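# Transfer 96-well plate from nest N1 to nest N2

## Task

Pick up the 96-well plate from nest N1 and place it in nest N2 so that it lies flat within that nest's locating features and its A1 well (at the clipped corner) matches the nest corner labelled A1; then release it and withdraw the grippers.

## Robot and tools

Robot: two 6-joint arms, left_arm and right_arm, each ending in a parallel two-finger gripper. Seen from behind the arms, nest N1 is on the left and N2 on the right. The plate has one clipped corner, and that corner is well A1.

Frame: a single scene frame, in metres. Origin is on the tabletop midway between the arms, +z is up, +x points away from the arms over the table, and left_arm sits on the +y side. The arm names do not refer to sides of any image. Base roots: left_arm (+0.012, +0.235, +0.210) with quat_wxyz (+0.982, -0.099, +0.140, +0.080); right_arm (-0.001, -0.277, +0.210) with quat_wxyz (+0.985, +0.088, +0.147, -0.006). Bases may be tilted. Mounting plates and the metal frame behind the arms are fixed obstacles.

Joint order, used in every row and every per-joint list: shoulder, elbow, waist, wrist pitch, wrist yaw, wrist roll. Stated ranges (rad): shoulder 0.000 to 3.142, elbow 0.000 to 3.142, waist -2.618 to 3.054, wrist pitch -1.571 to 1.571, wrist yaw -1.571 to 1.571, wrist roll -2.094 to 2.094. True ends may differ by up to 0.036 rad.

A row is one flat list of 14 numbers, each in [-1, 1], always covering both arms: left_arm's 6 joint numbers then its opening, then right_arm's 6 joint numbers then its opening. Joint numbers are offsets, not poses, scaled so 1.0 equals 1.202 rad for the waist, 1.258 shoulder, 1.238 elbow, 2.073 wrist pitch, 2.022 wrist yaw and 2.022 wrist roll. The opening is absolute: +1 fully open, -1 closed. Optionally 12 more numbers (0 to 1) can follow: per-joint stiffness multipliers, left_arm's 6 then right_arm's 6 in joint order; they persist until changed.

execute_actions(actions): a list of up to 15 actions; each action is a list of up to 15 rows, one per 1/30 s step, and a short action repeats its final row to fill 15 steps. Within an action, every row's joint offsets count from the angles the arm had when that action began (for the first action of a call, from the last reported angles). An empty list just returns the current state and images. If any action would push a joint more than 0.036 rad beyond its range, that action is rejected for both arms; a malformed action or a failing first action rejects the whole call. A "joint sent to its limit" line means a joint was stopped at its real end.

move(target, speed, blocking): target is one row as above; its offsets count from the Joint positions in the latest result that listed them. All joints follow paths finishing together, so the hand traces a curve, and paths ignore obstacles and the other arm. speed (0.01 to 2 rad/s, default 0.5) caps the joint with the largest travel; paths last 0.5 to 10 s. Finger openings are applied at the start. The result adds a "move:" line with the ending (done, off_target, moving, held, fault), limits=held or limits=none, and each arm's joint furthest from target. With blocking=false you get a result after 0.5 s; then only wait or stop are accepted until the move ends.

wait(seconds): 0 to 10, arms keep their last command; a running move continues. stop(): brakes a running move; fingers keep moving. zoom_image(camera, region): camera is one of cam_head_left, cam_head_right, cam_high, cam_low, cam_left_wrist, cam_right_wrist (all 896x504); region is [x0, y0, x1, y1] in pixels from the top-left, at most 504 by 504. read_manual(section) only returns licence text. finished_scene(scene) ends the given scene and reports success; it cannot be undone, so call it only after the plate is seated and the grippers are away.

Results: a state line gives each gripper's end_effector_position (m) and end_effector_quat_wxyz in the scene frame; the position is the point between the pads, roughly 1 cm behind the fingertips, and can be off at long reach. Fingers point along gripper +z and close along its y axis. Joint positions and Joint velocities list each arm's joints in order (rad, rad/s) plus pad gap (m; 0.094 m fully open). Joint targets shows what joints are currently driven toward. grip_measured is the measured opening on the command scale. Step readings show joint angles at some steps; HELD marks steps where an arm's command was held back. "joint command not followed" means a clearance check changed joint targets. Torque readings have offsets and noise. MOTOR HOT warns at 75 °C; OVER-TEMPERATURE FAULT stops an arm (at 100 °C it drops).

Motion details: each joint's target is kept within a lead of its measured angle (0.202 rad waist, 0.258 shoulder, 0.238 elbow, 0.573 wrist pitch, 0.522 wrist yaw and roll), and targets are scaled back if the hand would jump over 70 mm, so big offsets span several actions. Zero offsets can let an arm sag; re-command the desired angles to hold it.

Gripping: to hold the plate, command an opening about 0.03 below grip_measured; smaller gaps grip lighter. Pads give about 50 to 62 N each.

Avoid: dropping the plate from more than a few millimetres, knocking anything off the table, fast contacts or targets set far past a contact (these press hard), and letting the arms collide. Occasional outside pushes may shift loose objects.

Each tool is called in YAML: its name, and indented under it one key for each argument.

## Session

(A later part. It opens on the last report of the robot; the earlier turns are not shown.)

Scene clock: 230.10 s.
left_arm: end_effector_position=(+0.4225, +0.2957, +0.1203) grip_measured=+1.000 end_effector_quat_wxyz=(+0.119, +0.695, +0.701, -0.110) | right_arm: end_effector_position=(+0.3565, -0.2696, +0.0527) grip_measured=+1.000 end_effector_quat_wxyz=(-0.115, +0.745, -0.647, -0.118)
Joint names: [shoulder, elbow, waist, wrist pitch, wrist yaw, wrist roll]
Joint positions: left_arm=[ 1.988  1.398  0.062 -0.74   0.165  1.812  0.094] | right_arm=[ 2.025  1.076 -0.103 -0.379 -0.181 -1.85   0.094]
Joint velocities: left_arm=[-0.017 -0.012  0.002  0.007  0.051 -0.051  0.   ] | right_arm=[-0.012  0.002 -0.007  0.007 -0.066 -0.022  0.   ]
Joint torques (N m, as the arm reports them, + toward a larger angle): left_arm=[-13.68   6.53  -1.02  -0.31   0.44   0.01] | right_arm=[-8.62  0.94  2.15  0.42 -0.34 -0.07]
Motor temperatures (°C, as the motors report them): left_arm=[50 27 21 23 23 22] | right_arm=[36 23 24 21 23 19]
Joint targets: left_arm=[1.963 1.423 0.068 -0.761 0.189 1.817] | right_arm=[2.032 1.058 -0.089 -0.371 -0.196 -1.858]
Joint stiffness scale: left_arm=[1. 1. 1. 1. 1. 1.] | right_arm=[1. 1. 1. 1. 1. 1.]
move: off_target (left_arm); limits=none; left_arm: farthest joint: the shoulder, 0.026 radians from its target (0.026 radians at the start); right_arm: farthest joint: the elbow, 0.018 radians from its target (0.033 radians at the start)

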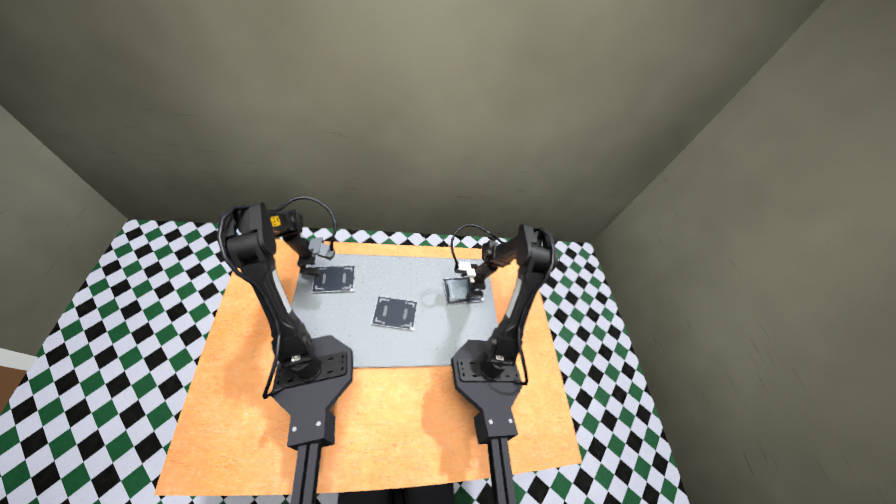

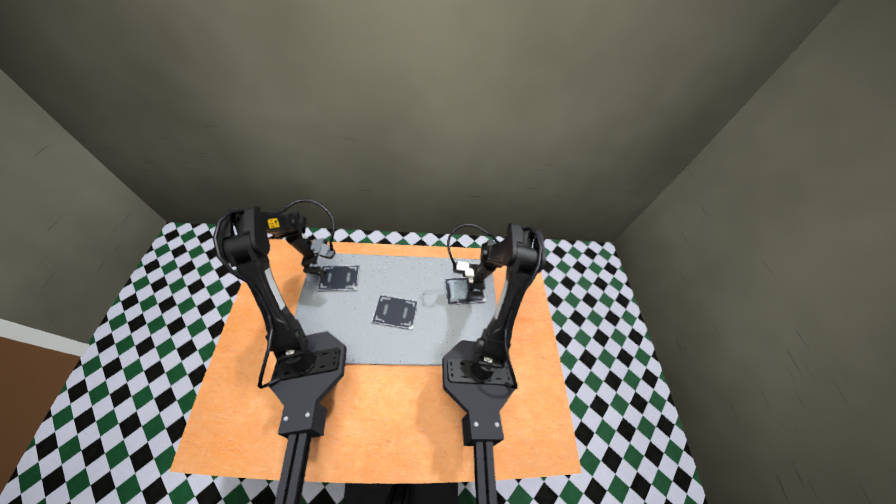

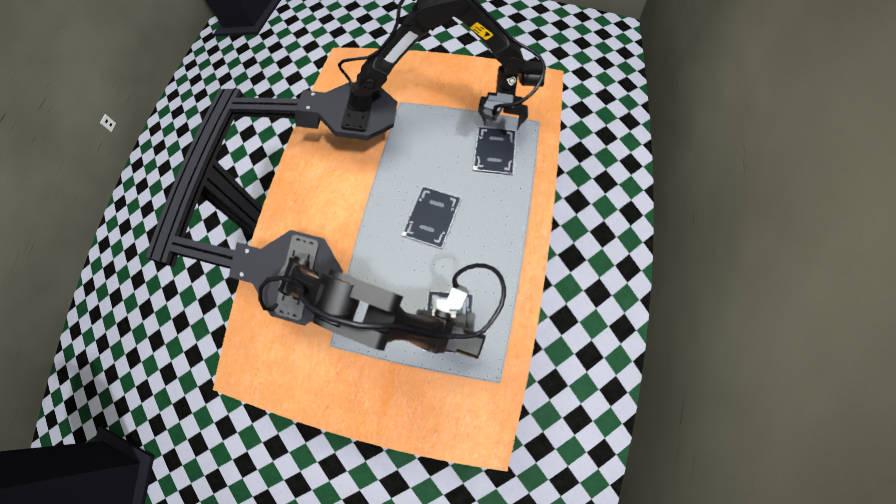

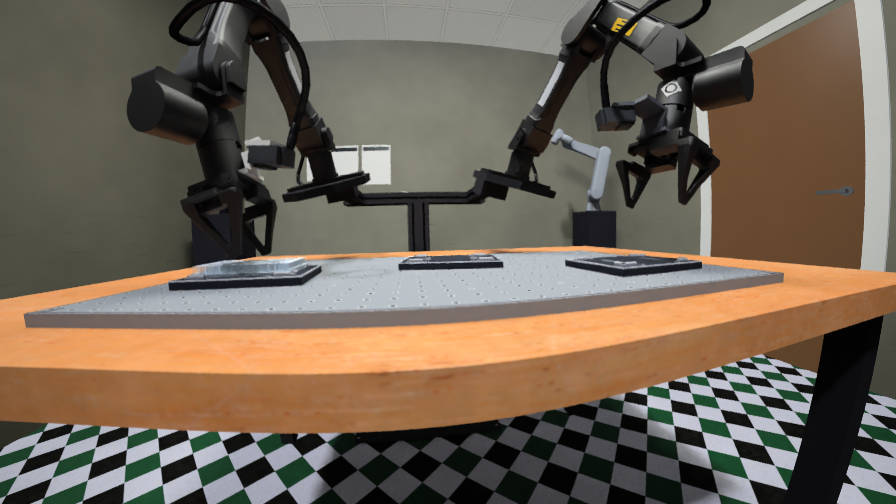

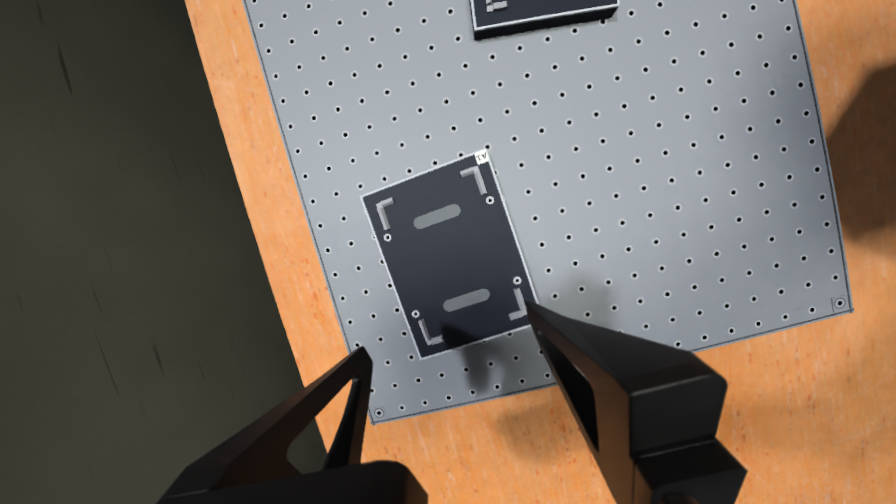

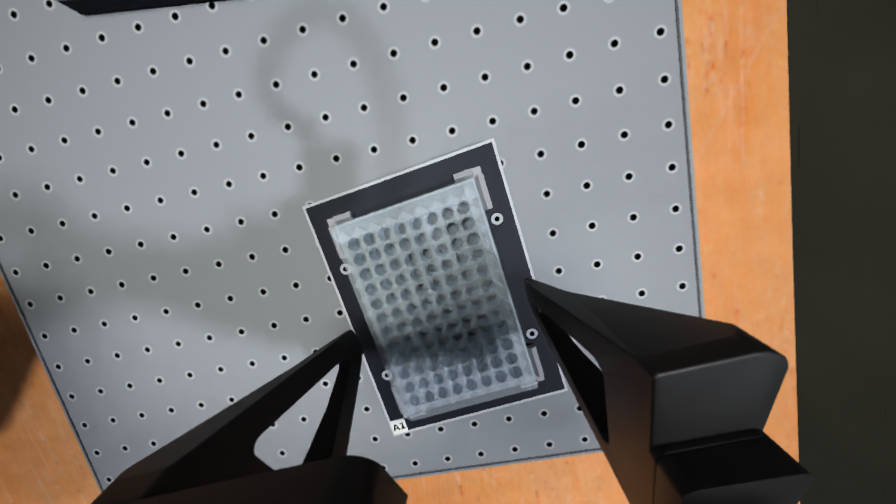

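move:
  target: [-0.02,0.02,0.005,-0.0106,0.012,0.003,1, 0.0367,-0.0145,-0.011,0.0212,-0.0074,-0.004,1]
  speed: 0.06

Scene clock: 262.87 s.
left_arm: end_effector_position=(+0.4223, +0.2957, +0.1203) grip_measured=+1.000 end_effector_quat_wxyz=(+0.118, +0.695, +0.700, -0.111) | right_arm: end_effector_position=(+0.3548, -0.2702, +0.0404) grip_measured=+1.000 end_effector_quat_wxyz=(-0.113, +0.743, -0.649, -0.118)
Joint names: [shoulder, elbow, waist, wrist pitch, wrist yaw, wrist roll]
Joint positions: left_arm=[ 1.988  1.398  0.062 -0.74   0.165  1.813  0.094] | right_arm=[ 2.063  1.076 -0.109 -0.343 -0.18  -1.85   0.094]
Joint velocities: left_arm=[-0.046 -0.007  0.002 -0.022 -0.022  0.022  0.   ] | right_arm=[-0.022  0.017  0.007  0.022 -0.022  0.11   0.   ]
Joint torques (N m, as the arm reports them, + toward a larger angle): left_arm=[-13.67   6.52  -1.02  -0.31   0.44   0.01] | right_arm=[-8.62  0.79  0.62  0.41 -0.35 -0.06]
Motor temperatures (°C, as the motors report them): left_arm=[51 27 21 22 23 22] | right_arm=[36 22 24 21 23 19]
Joint targets: left_arm=[1.963 1.423 0.068 -0.762 0.189 1.818] | right_arm=[2.071 1.058 -0.116 -0.336 -0.196 -1.858]
Joint stiffness scale: left_arm=[1. 1. 1. 1. 1. 1.] | right_arm=[1. 1. 1. 1. 1. 1.]
move: off_target (left_arm); limits=none; left_arm: farthest joint: the shoulder, 0.026 radians from its target (0.026 radians at the start); right_arm: farthest joint: the elbow, 0.018 radians from its target (0.018 radians at the start)

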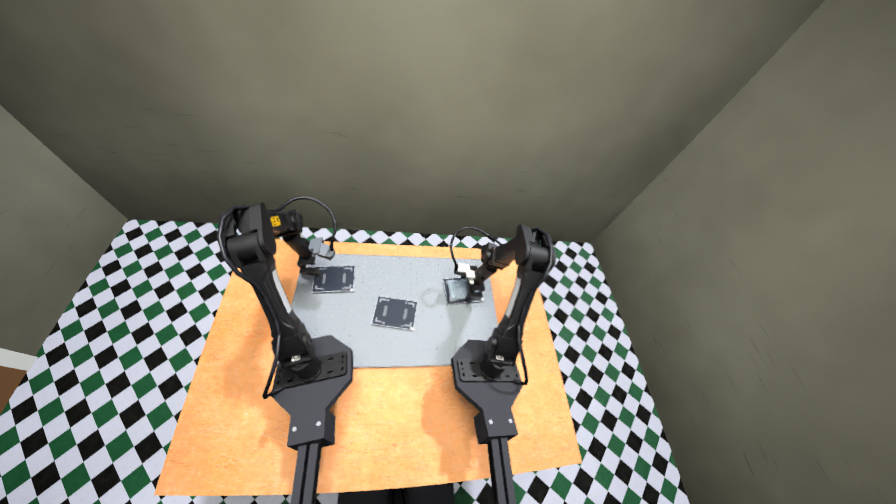

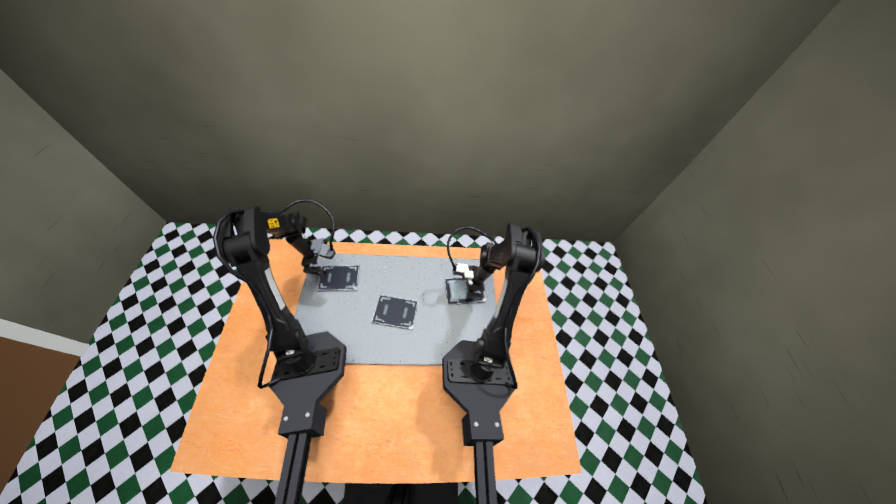

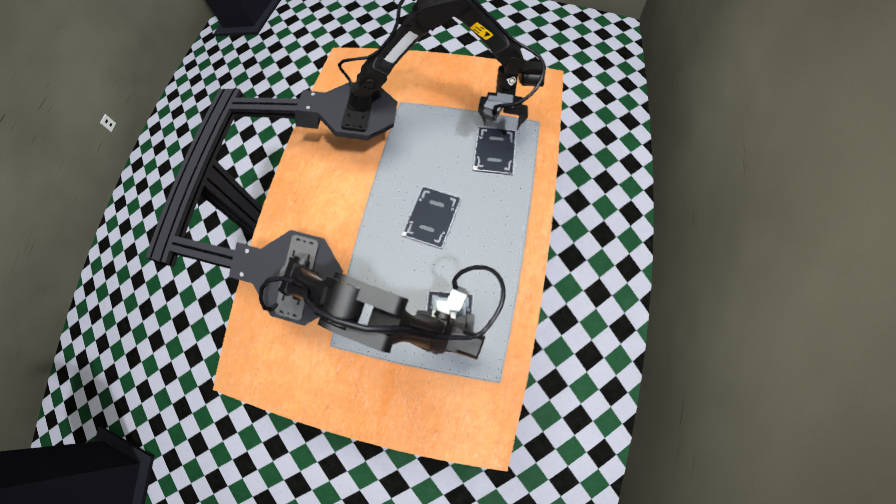

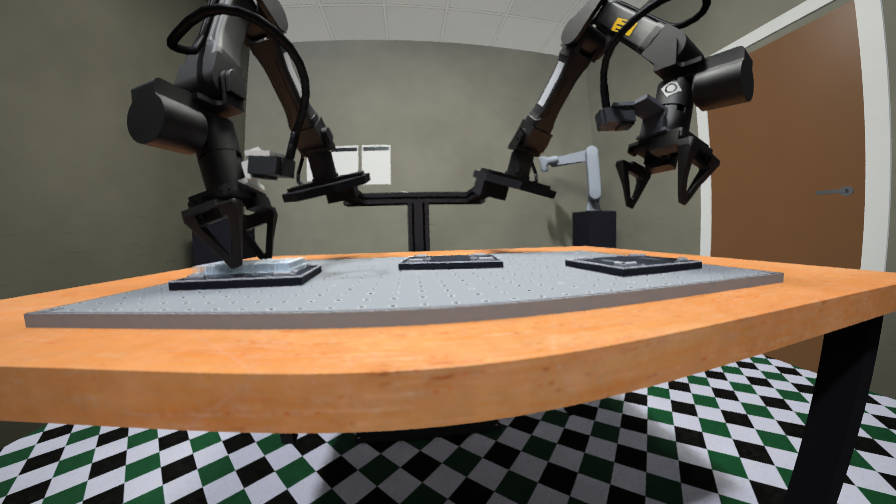

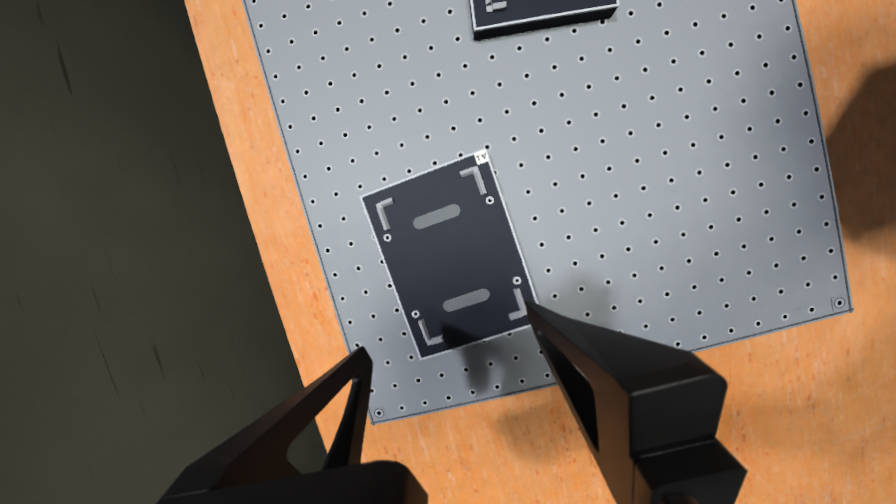

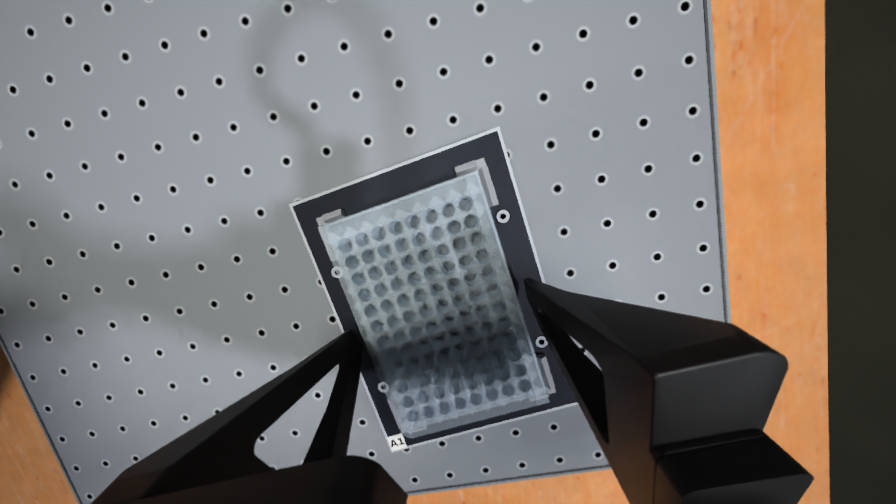

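zoom_image:
  camera: "cam_low"
  region: [160,210,340,300]

zoom_image:
  camera: "cam_right_wrist"
  region: [300,240,600,450]

Region (160, 210, 340, 300) of cam_low's 896x504 image, scaled by 2.800, with more detail than that image has.

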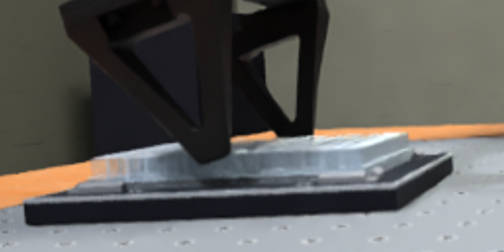

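Region (300, 240, 600, 450) of cam_right_wrist's 896x504 image, scaled by 1.680, with more detail than that image has; it fills the top 353 rows of this view, and the rest is white.

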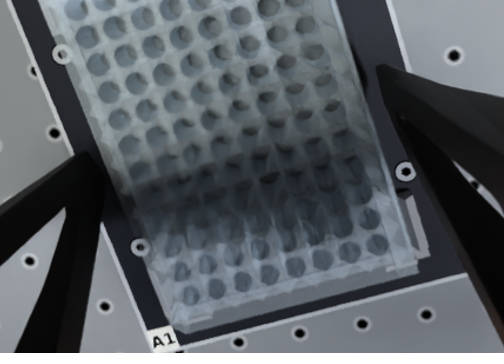

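move:
  target: [-0.02,0.02,0.005,-0.0106,0.012,0.003,1, 0.012,-0.0145,-0.005,-0.008,-0.0074,-0.004,1]
  speed: 0.03

zoom_image:
  camera: "cam_right_wrist"
  region: [300,240,600,450]

zoom_image:
  camera: "cam_low"
  region: [160,210,340,300]

Scene clock: 282.23 s.
left_arm: end_effector_position=(+0.4222, +0.2956, +0.1203) grip_measured=+1.000 end_effector_quat_wxyz=(+0.118, +0.695, +0.700, -0.111) | right_arm: end_effector_position=(+0.3544, -0.2704, +0.0404) grip_measured=+1.000 end_effector_quat_wxyz=(-0.112, +0.743, -0.649, -0.118)
Joint names: [shoulder, elbow, waist, wrist pitch, wrist yaw, wrist roll]
Joint positions: left_arm=[ 1.988  1.398  0.062 -0.741  0.165  1.813  0.094] | right_arm=[ 2.063  1.076 -0.109 -0.345 -0.178 -1.85   0.094]
Joint velocities: left_arm=[ 0.012  0.007 -0.007  0.007  0.022 -0.022  0.   ] | right_arm=[ 0.012 -0.022 -0.017 -0.007  0.081 -0.022  0.   ]
Joint torques (N m, as the arm reports them, + toward a larger angle): left_arm=[-13.68   6.53  -1.02  -0.31   0.44   0.01] | right_arm=[-8.03  0.79  0.69  0.15 -0.37 -0.05]
Motor temperatures (°C, as the motors report them): left_arm=[51 27 21 22 23 22] | right_arm=[36 21 24 21 23 19]
Joint targets: left_arm=[1.963 1.423 0.068 -0.762 0.189 1.819] | right_arm=[2.078 1.058 -0.115 -0.360 -0.194 -1.858]
Joint stiffness scale: left_arm=[1. 1. 1. 1. 1. 1.] | right_arm=[1. 1. 1. 1. 1. 1.]
move: off_target (left_arm); limits=none; left_arm: farthest joint: the shoulder, 0.026 radians from its target (0.026 radians at the start); right_arm: farthest joint: the elbow, 0.018 radians from its target (0.018 radians at the start)

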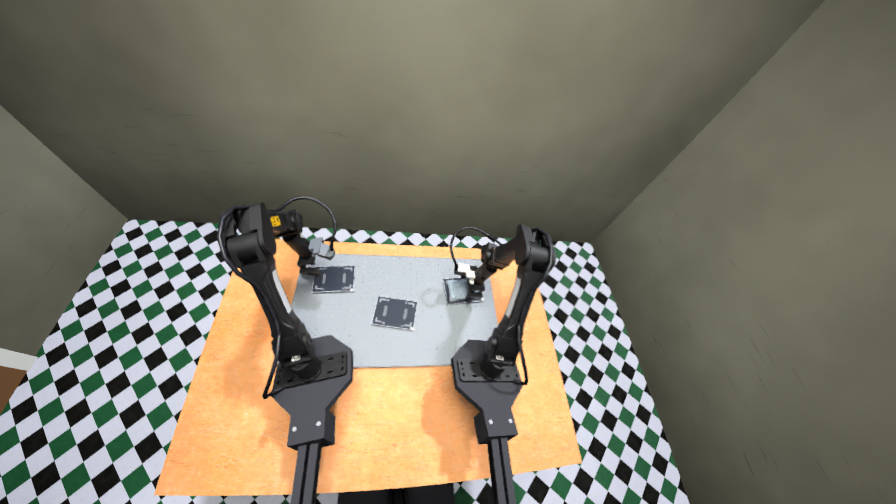

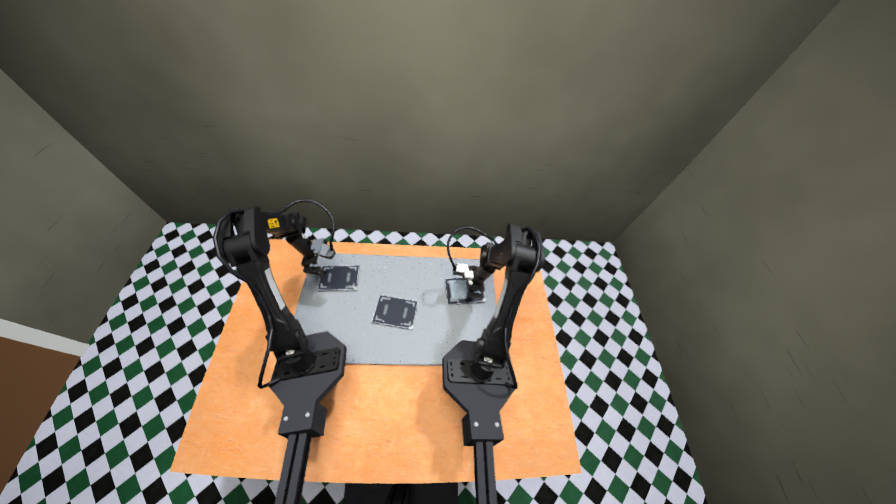

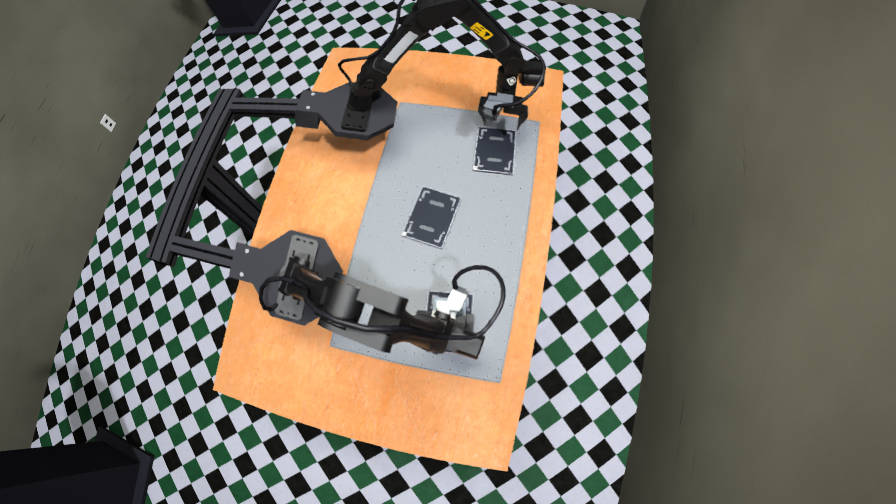

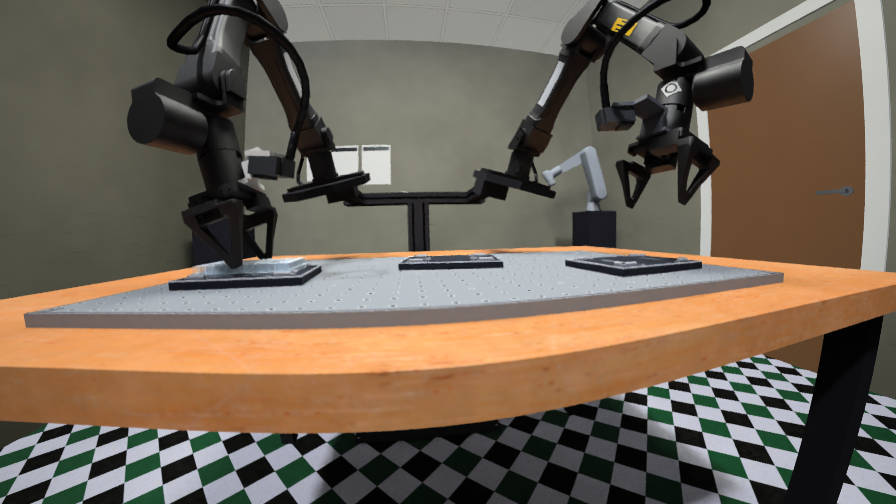

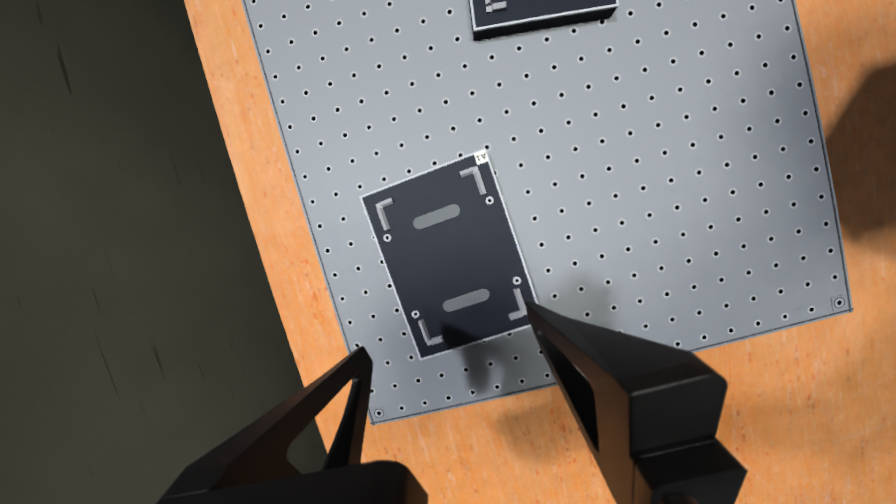

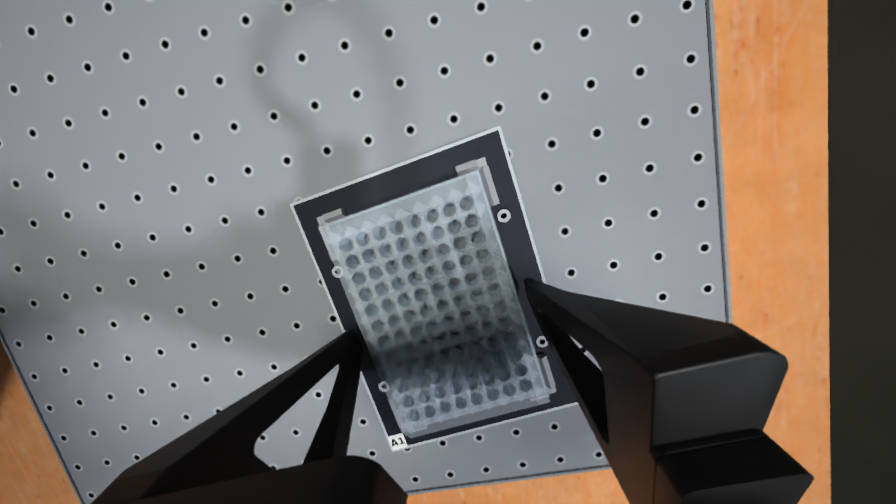

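Region (300, 240, 600, 450) of cam_right_wrist's 896x504 image, scaled by 1.680, with more detail than that image has; it fills the top 353 rows of this view, and the rest is white.

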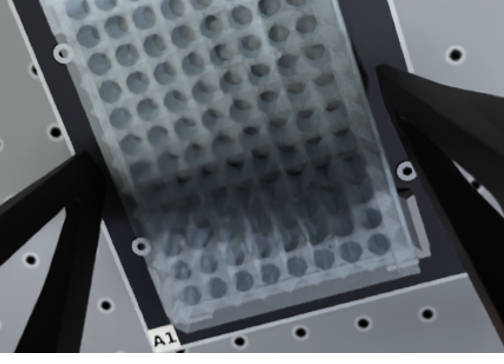

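Region (160, 210, 340, 300) of cam_low's 896x504 image, scaled by 2.800, with more detail than that image has.

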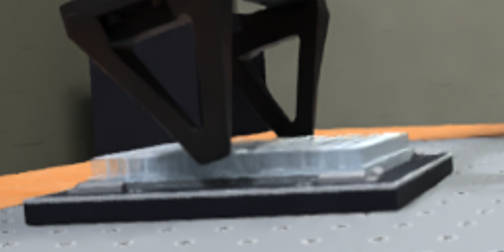

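move:
  target: [-0.02,0.02,0.005,-0.0106,0.012,0.003,1, 0.0151,-0.0145,-0.005,0,-0.0074,-0.004,1]
  speed: 0.1

zoom_image:
  camera: "cam_low"
  region: [160,210,340,300]

Scene clock: 304.50 s.
left_arm: end_effector_position=(+0.4221, +0.2956, +0.1203) grip_measured=+1.000 end_effector_quat_wxyz=(+0.118, +0.696, +0.700, -0.111) | right_arm: end_effector_position=(+0.3543, -0.2705, +0.0403) grip_measured=+1.000 end_effector_quat_wxyz=(-0.111, +0.743, -0.649, -0.118)
Joint names: [shoulder, elbow, waist, wrist pitch, wrist yaw, wrist roll]
Joint positions: left_arm=[ 1.988  1.398  0.062 -0.741  0.165  1.814  0.094] | right_arm=[ 2.063  1.076 -0.109 -0.345 -0.177 -1.85   0.094]
Joint velocities: left_arm=[-0.007  0.012 -0.007 -0.051  0.007  0.007  0.   ] | right_arm=[ 0.007 -0.022 -0.007 -0.066  0.037  0.037  0.   ]
Joint torques (N m, as the arm reports them, + toward a larger angle): left_arm=[-13.68   6.53  -1.02  -0.31   0.43   0.01] | right_arm=[-7.73  0.78  0.67  0.33 -0.36 -0.06]
Motor temperatures (°C, as the motors report them): left_arm=[51 27 21 22 23 22] | right_arm=[36 21 24 21 23 19]
Joint targets: left_arm=[1.963 1.423 0.068 -0.763 0.189 1.819] | right_arm=[2.082 1.058 -0.115 -0.345 -0.193 -1.858]
Joint stiffness scale: left_arm=[1. 1. 1. 1. 1. 1.] | right_arm=[1. 1. 1. 1. 1. 1.]
move: off_target (left_arm); limits=none; left_arm: farthest joint: the shoulder, 0.026 radians from its target (0.026 radians at the start); right_arm: farthest joint: the shoulder, 0.019 radians from its target (0.019 radians at the start)

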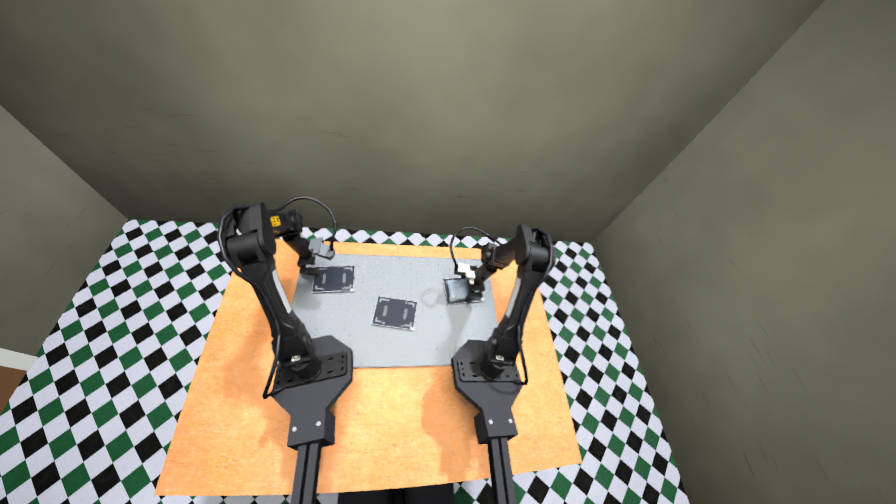

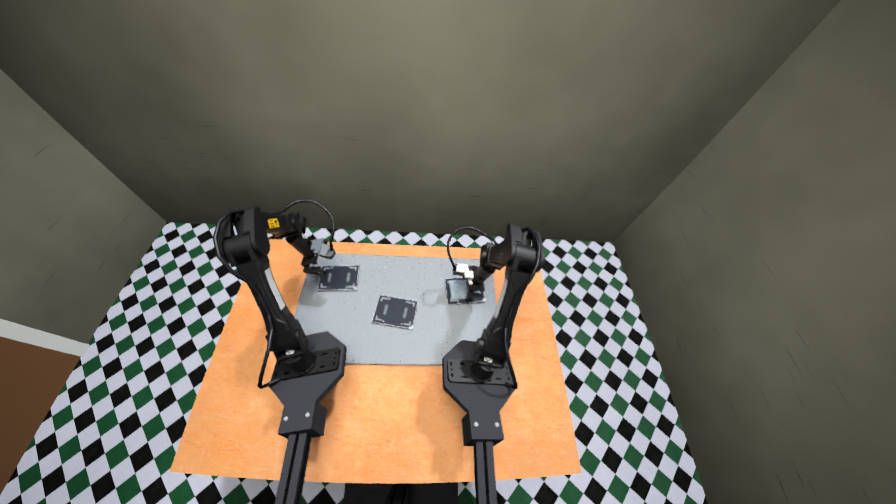

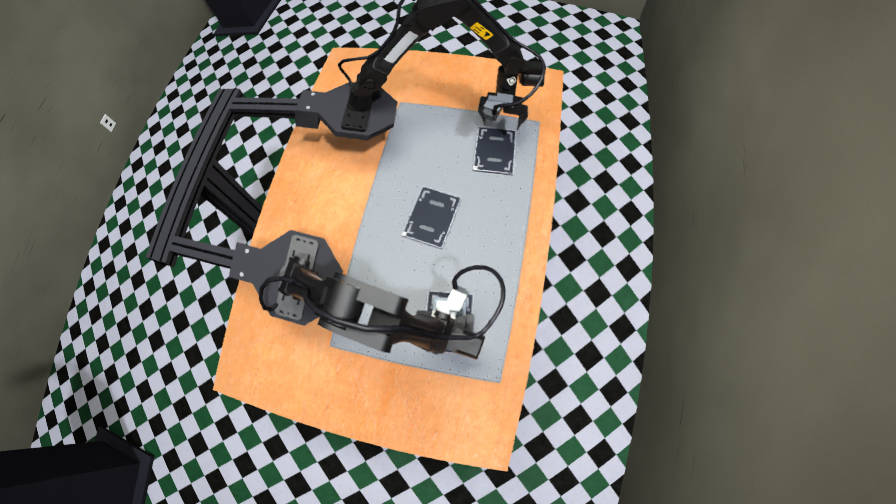

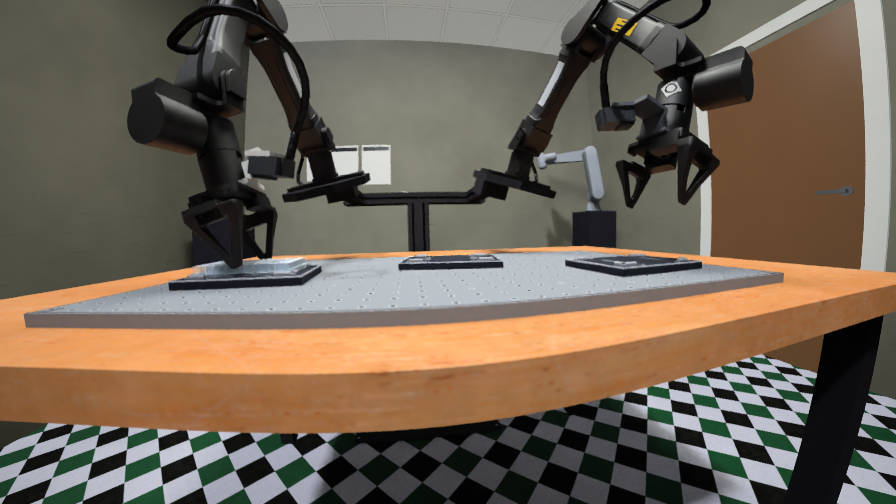

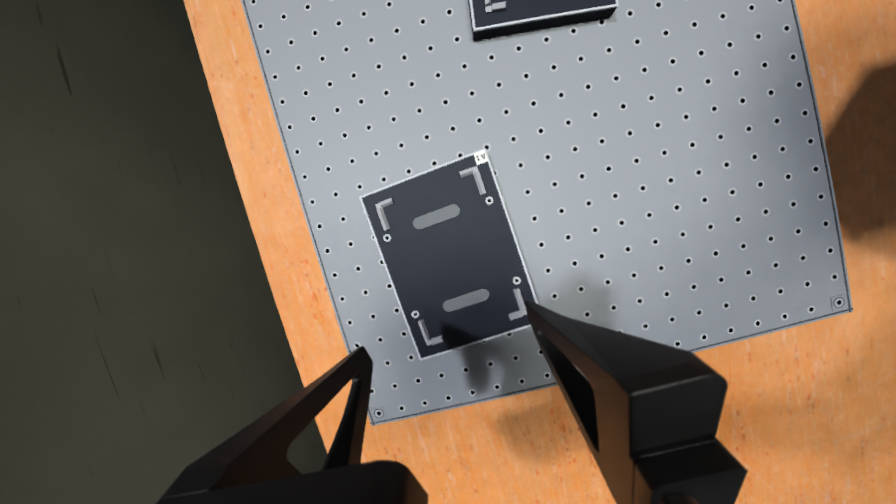

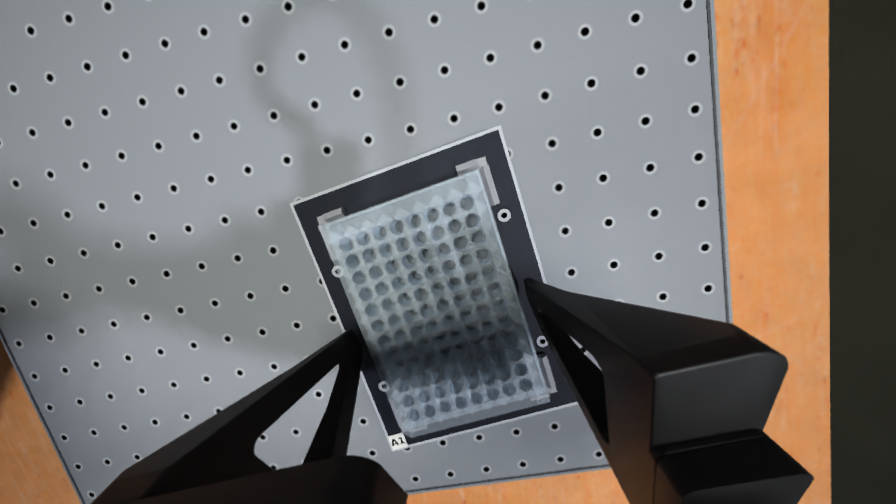

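Region (160, 210, 340, 300) of cam_low's 896x504 image, scaled by 2.800, with more detail than that image has.

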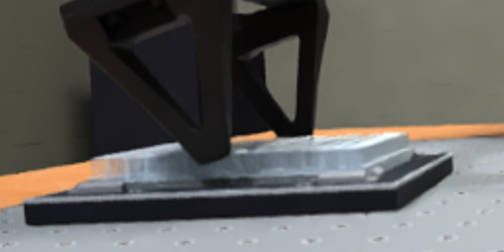

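move:
  target: [-0.02,0.02,0.005,-0.0106,0.012,0.003,1, 0,-0.0145,-0.005,0,-0.0074,-0.004,0.69]
  speed: 0.1

zoom_image:
  camera: "cam_low"
  region: [160,210,340,300]

zoom_image:
  camera: "cam_right_wrist"
  region: [280,120,620,460]

Scene clock: 313.27 s.
left_arm: end_effector_position=(+0.4219, +0.2956, +0.1203) grip_measured=+1.000 end_effector_quat_wxyz=(+0.118, +0.696, +0.700, -0.111) | right_arm: end_effector_position=(+0.3550, -0.2708, +0.0402) grip_measured=+0.705 end_effector_quat_wxyz=(-0.112, +0.743, -0.649, -0.116)
Joint names: [shoulder, elbow, waist, wrist pitch, wrist yaw, wrist roll]
Joint positions: left_arm=[ 1.988  1.398  0.062 -0.742  0.165  1.815  0.094] | right_arm=[ 2.063  1.076 -0.109 -0.342 -0.176 -1.85   0.08 ]
Joint velocities: left_arm=[ 0.002  0.002 -0.022  0.022 -0.037 -0.037  0.   ] | right_arm=[-0.012 -0.017 -0.007  0.007 -0.007  0.007 -0.   ]
Joint torques (N m, as the arm reports them, + toward a larger angle): left_arm=[-13.67   6.53  -1.02  -0.31   0.43   0.01] | right_arm=[-9.21  0.82  0.67  0.3  -0.37 -0.05]
Motor temperatures (°C, as the motors report them): left_arm=[52 28 21 22 23 22] | right_arm=[35 21 24 21 23 19]
Joint targets: left_arm=[1.963 1.423 0.068 -0.763 0.189 1.820] | right_arm=[2.063 1.058 -0.115 -0.345 -0.192 -1.858]
Joint stiffness scale: left_arm=[1. 1. 1. 1. 1. 1.] | right_arm=[1. 1. 1. 1. 1. 1.]
move: off_target (left_arm); limits=none; left_arm: farthest joint: the shoulder, 0.026 radians from its target (0.026 radians at the start); right_arm: farthest joint: the elbow, 0.018 radians from its target (0.018 radians at the start)

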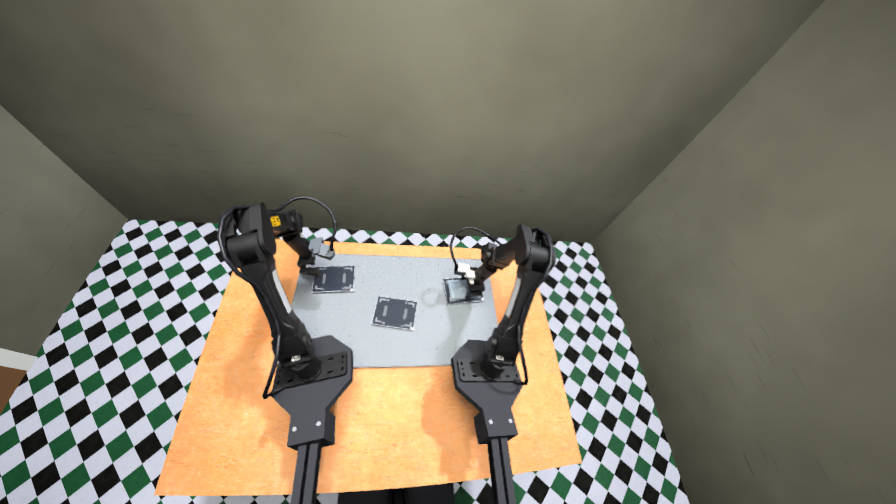

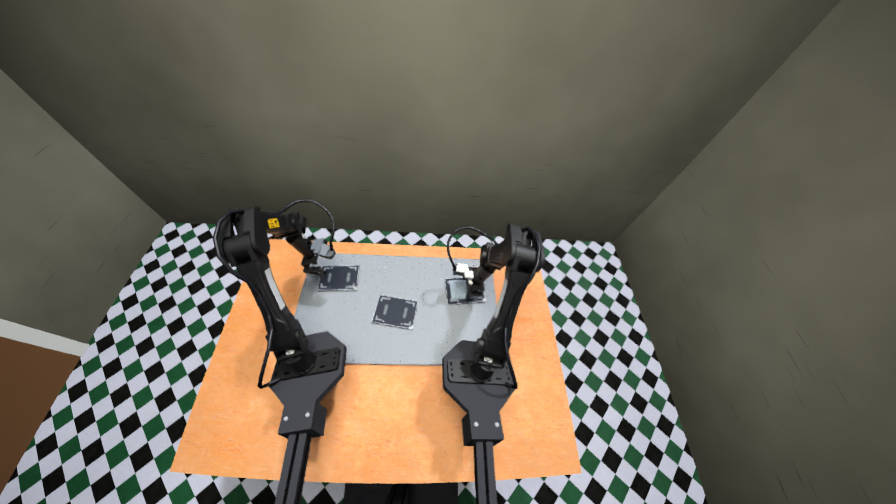

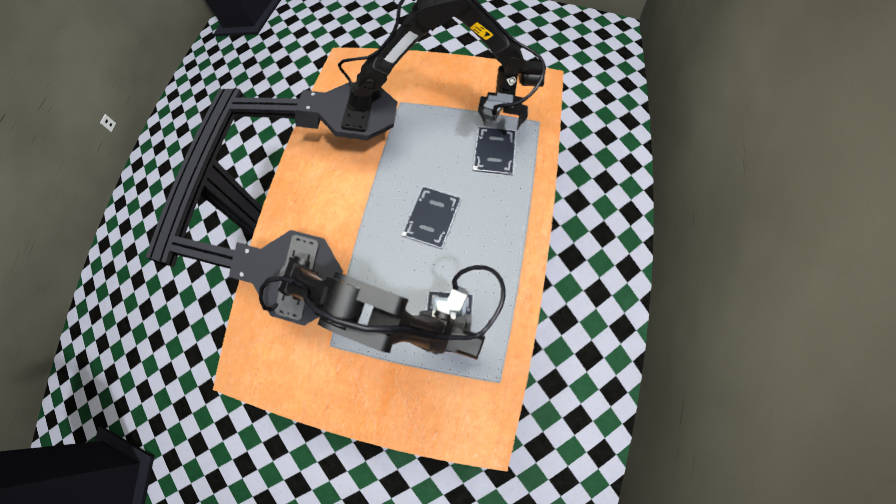

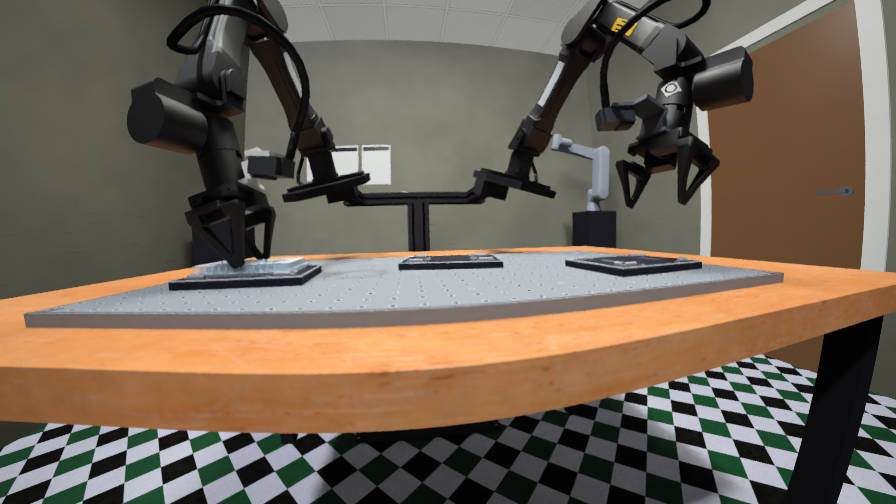

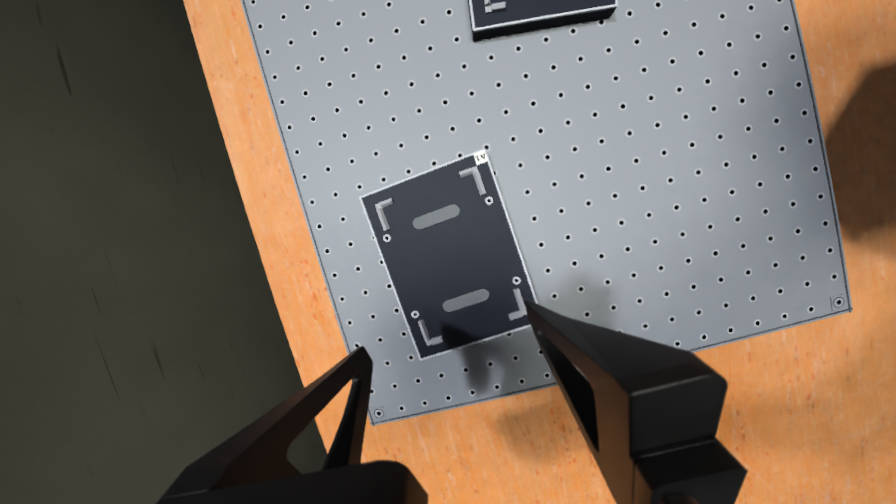

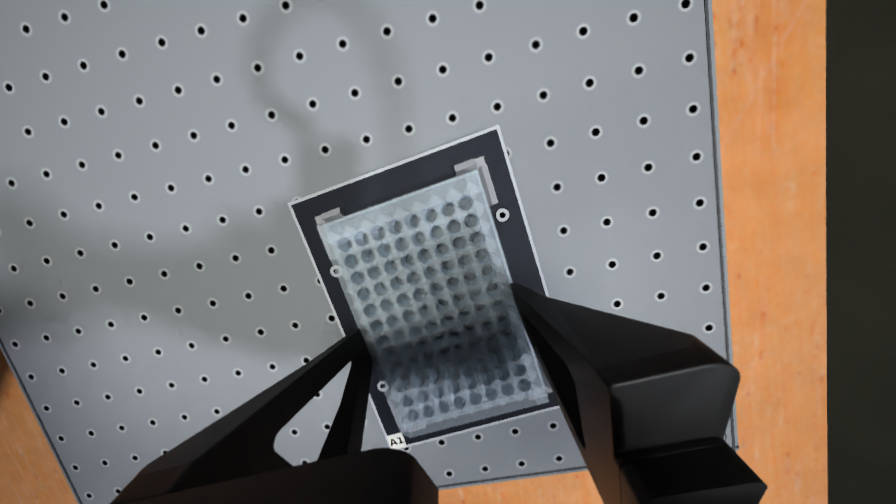

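Region (160, 210, 340, 300) of cam_low's 896x504 image, scaled by 2.800, with more detail than that image has.

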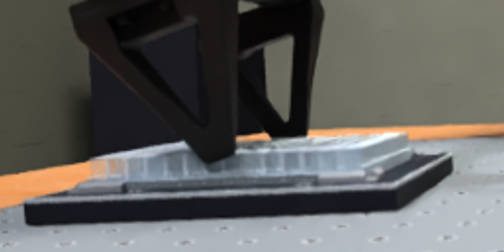

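Region (280, 120, 620, 460) of cam_right_wrist's 896x504 image, scaled by 1.482, with more detail than that image has.

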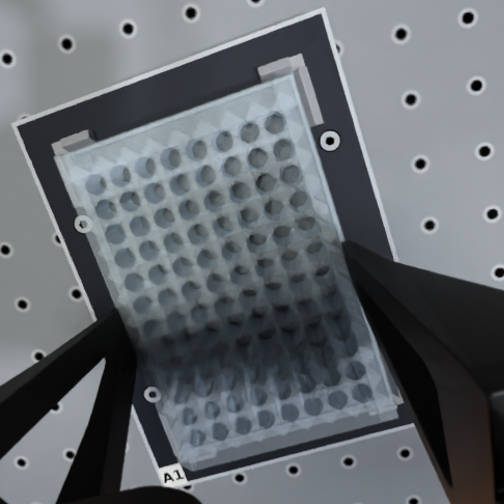

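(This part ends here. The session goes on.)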